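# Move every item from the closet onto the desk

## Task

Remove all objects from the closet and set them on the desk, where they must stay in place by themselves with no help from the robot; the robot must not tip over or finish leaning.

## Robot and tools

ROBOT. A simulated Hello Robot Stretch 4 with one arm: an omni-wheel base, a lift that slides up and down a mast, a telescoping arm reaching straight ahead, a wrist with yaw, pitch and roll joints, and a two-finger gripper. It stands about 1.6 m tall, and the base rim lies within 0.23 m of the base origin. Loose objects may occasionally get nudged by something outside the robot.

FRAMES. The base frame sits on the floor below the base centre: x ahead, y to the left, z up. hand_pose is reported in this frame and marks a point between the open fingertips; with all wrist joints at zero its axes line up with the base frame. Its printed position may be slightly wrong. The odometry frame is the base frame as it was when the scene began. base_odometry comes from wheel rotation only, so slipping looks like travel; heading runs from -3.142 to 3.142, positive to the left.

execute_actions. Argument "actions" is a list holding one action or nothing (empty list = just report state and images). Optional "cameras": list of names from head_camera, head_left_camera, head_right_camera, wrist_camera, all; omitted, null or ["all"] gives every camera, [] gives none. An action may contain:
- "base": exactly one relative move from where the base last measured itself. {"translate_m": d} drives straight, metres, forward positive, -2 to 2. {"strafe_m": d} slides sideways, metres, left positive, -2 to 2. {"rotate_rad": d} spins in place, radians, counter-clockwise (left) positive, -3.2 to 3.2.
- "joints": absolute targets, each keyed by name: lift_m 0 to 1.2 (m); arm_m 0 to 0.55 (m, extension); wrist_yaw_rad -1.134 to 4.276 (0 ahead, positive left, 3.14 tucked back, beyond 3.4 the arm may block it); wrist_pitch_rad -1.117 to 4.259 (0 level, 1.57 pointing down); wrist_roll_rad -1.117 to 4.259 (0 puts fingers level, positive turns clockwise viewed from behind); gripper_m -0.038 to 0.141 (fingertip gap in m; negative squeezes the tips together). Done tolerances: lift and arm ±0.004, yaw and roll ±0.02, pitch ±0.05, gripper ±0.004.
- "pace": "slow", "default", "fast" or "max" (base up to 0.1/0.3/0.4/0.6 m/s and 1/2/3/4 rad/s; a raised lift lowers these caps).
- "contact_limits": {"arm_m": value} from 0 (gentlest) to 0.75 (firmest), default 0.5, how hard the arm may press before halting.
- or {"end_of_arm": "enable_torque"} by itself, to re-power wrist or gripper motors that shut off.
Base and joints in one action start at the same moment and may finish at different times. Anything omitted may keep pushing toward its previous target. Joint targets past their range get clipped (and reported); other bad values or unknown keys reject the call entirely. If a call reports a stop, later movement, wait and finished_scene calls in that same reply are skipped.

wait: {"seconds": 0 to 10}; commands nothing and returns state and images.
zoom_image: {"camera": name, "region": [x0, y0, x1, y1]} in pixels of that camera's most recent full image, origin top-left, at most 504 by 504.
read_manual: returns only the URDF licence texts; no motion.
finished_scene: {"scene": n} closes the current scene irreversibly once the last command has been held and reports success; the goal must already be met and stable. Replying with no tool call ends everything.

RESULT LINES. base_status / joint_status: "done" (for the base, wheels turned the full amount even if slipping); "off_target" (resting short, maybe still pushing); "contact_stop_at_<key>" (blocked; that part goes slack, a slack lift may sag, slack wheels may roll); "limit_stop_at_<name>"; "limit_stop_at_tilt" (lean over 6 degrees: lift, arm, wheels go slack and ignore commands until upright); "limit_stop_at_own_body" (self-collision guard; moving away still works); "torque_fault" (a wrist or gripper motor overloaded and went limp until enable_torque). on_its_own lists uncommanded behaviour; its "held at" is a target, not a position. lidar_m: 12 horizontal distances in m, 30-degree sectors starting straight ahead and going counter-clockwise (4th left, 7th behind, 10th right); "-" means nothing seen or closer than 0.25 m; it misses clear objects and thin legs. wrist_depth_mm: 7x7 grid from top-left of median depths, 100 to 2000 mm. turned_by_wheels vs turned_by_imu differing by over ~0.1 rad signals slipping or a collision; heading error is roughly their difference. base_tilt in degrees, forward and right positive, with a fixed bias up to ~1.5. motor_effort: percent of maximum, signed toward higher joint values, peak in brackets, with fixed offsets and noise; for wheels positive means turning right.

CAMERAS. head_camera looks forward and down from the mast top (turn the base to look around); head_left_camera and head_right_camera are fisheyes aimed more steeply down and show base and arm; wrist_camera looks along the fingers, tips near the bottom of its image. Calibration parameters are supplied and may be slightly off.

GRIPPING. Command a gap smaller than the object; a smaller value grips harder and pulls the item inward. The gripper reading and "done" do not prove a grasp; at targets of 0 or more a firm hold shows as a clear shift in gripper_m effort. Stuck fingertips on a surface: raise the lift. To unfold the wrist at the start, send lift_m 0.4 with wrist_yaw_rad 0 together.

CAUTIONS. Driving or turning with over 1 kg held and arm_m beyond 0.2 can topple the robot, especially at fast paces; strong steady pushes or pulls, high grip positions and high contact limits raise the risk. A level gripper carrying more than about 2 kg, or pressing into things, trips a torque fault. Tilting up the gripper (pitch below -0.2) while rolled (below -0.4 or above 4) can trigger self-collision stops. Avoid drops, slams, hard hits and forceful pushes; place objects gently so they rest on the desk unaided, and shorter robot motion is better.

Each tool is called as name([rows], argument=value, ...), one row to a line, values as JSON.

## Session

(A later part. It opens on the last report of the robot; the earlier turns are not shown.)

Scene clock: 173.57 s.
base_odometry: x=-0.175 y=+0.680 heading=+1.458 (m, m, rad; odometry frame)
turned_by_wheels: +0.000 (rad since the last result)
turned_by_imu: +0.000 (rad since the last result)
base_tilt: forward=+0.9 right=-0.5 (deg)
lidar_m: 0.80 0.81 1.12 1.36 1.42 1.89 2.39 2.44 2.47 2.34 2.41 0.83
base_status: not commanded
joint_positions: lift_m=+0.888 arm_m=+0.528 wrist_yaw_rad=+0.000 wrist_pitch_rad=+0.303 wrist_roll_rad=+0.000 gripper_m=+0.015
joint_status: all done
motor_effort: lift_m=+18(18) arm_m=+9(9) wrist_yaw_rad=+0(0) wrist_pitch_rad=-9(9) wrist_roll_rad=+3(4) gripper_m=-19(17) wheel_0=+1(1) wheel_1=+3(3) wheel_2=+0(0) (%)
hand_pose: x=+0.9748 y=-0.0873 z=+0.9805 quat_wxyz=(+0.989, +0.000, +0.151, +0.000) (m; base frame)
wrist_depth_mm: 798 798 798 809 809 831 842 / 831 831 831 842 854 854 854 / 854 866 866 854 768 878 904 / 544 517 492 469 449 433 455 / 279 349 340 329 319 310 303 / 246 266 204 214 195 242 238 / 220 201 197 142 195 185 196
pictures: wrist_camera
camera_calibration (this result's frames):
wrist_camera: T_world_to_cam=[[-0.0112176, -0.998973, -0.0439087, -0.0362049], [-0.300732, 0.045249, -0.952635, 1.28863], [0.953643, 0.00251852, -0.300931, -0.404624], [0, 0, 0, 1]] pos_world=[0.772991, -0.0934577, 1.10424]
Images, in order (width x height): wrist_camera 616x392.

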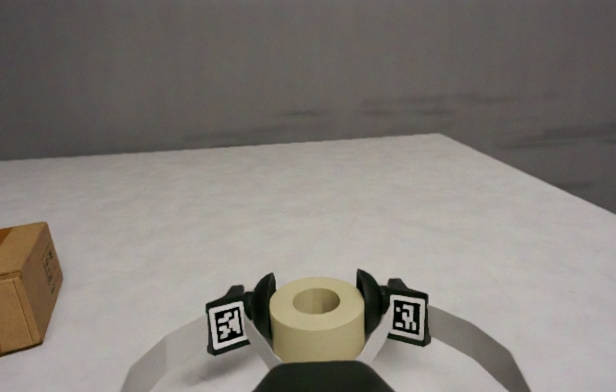

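execute_actions([
  {"joints":{"lift_m":0.885,"gripper_m":0.09}},
], cameras=[])

execute_actions([
  {"joints":{"arm_m":0.35,"lift_m":0.9},"pace":"fast"},
], cameras=["wrist_camera","head_camera"])

Scene clock: 175.47 s.
base_odometry: x=-0.175 y=+0.680 heading=+1.458 (m, m, rad; odometry frame)
turned_by_wheels: +0.000 (rad since the last result)
turned_by_imu: -0.001 (rad since the last result)
base_tilt: forward=+1.0 right=-0.3 (deg)
lidar_m: 0.80 0.85 1.14 1.36 1.41 1.90 2.37 2.46 2.47 2.33 2.40 0.83
base_status: not commanded
joint_positions: lift_m=+0.885 arm_m=+0.528 wrist_yaw_rad=+0.002 wrist_pitch_rad=+0.300 wrist_roll_rad=+0.000 gripper_m=+0.090
joint_status: all done
motor_effort: lift_m=+18(17) arm_m=+9(9) wrist_yaw_rad=-4(5) wrist_pitch_rad=-2(9) wrist_roll_rad=+1(2) gripper_m=+1(19) wheel_0=+1(2) wheel_1=+3(3) wheel_2=+0(0) (%)
hand_pose: x=+0.9751 y=-0.0870 z=+0.9782 quat_wxyz=(+0.989, +0.000, +0.149, +0.001) (m; base frame)
wrist_depth_mm: 788 809 798 809 820 831 842 / 820 831 831 842 854 866 866 / 854 842 866 866 788 891 904 / 544 525 492 469 452 430 455 / 278 351 338 327 319 309 303 / 246 265 215 216 196 238 236 / 219 206 203 142 200 190 195
pictures: none
No camera images: the call's "cameras" was empty. Leave "cameras" out to get every camera's image.

Scene clock: 176.83 s.
base_odometry: x=-0.175 y=+0.680 heading=+1.458 (m, m, rad; odometry frame)
turned_by_wheels: +0.000 (rad since the last result)
turned_by_imu: -0.001 (rad since the last result)
base_tilt: forward=+0.8 right=-0.5 (deg)
lidar_m: 0.81 0.84 1.14 1.35 1.44 1.89 2.37 2.45 2.47 2.32 2.41 0.84
base_status: not commanded
joint_positions: lift_m=+0.900 arm_m=+0.352 wrist_yaw_rad=+0.000 wrist_pitch_rad=+0.302 wrist_roll_rad=+0.000 gripper_m=+0.090
joint_status: all done
motor_effort: lift_m=+24(22) arm_m=-9(10) wrist_yaw_rad=+0(4) wrist_pitch_rad=-9(8) wrist_roll_rad=+2(2) gripper_m=-1(3) wheel_0=+1(1) wheel_1=+3(3) wheel_2=+0(0) (%)
hand_pose: x=+0.7979 y=-0.0874 z=+0.9921 quat_wxyz=(+0.989, +0.000, +0.151, +0.000) (m; base frame)
wrist_depth_mm: 946 946 960 976 976 976 1008 / 991 991 1008 1008 1042 1025 1042 / 1025 1025 976 904 831 1060 1098 / 585 430 535 508 488 469 1118 / 397 377 366 355 345 336 327 / 296 287 215 273 213 263 265 / 267 265 1255 142 691 1281 1308
pictures: head_camera, wrist_camera
camera_calibration (this result's frames):
wrist_camera: T_world_to_cam=[[-0.0115838, -0.998968, -0.0439104, -0.0374902], [-0.300574, 0.0453611, -0.952679, 1.24637], [0.953688, 0.00216269, -0.30079, -0.232657], [0, 0, 0, 1]] pos_world=[0.596075, -0.0934851, 1.11577]
Images, in order (width x height): head_camera 420x560, wrist_camera 616x392.

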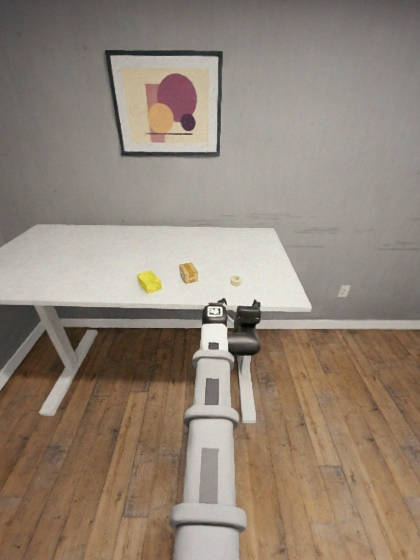

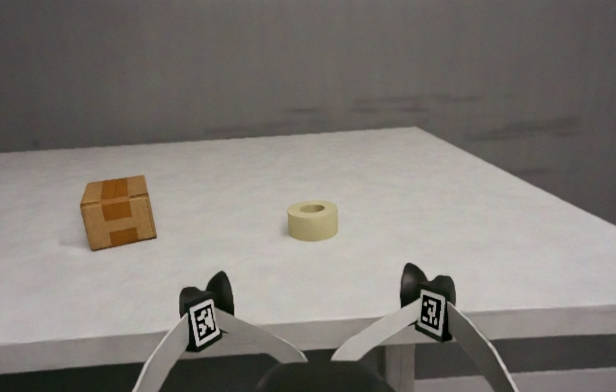

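finished_scene(scene=1)

The scene is finished: the task was done.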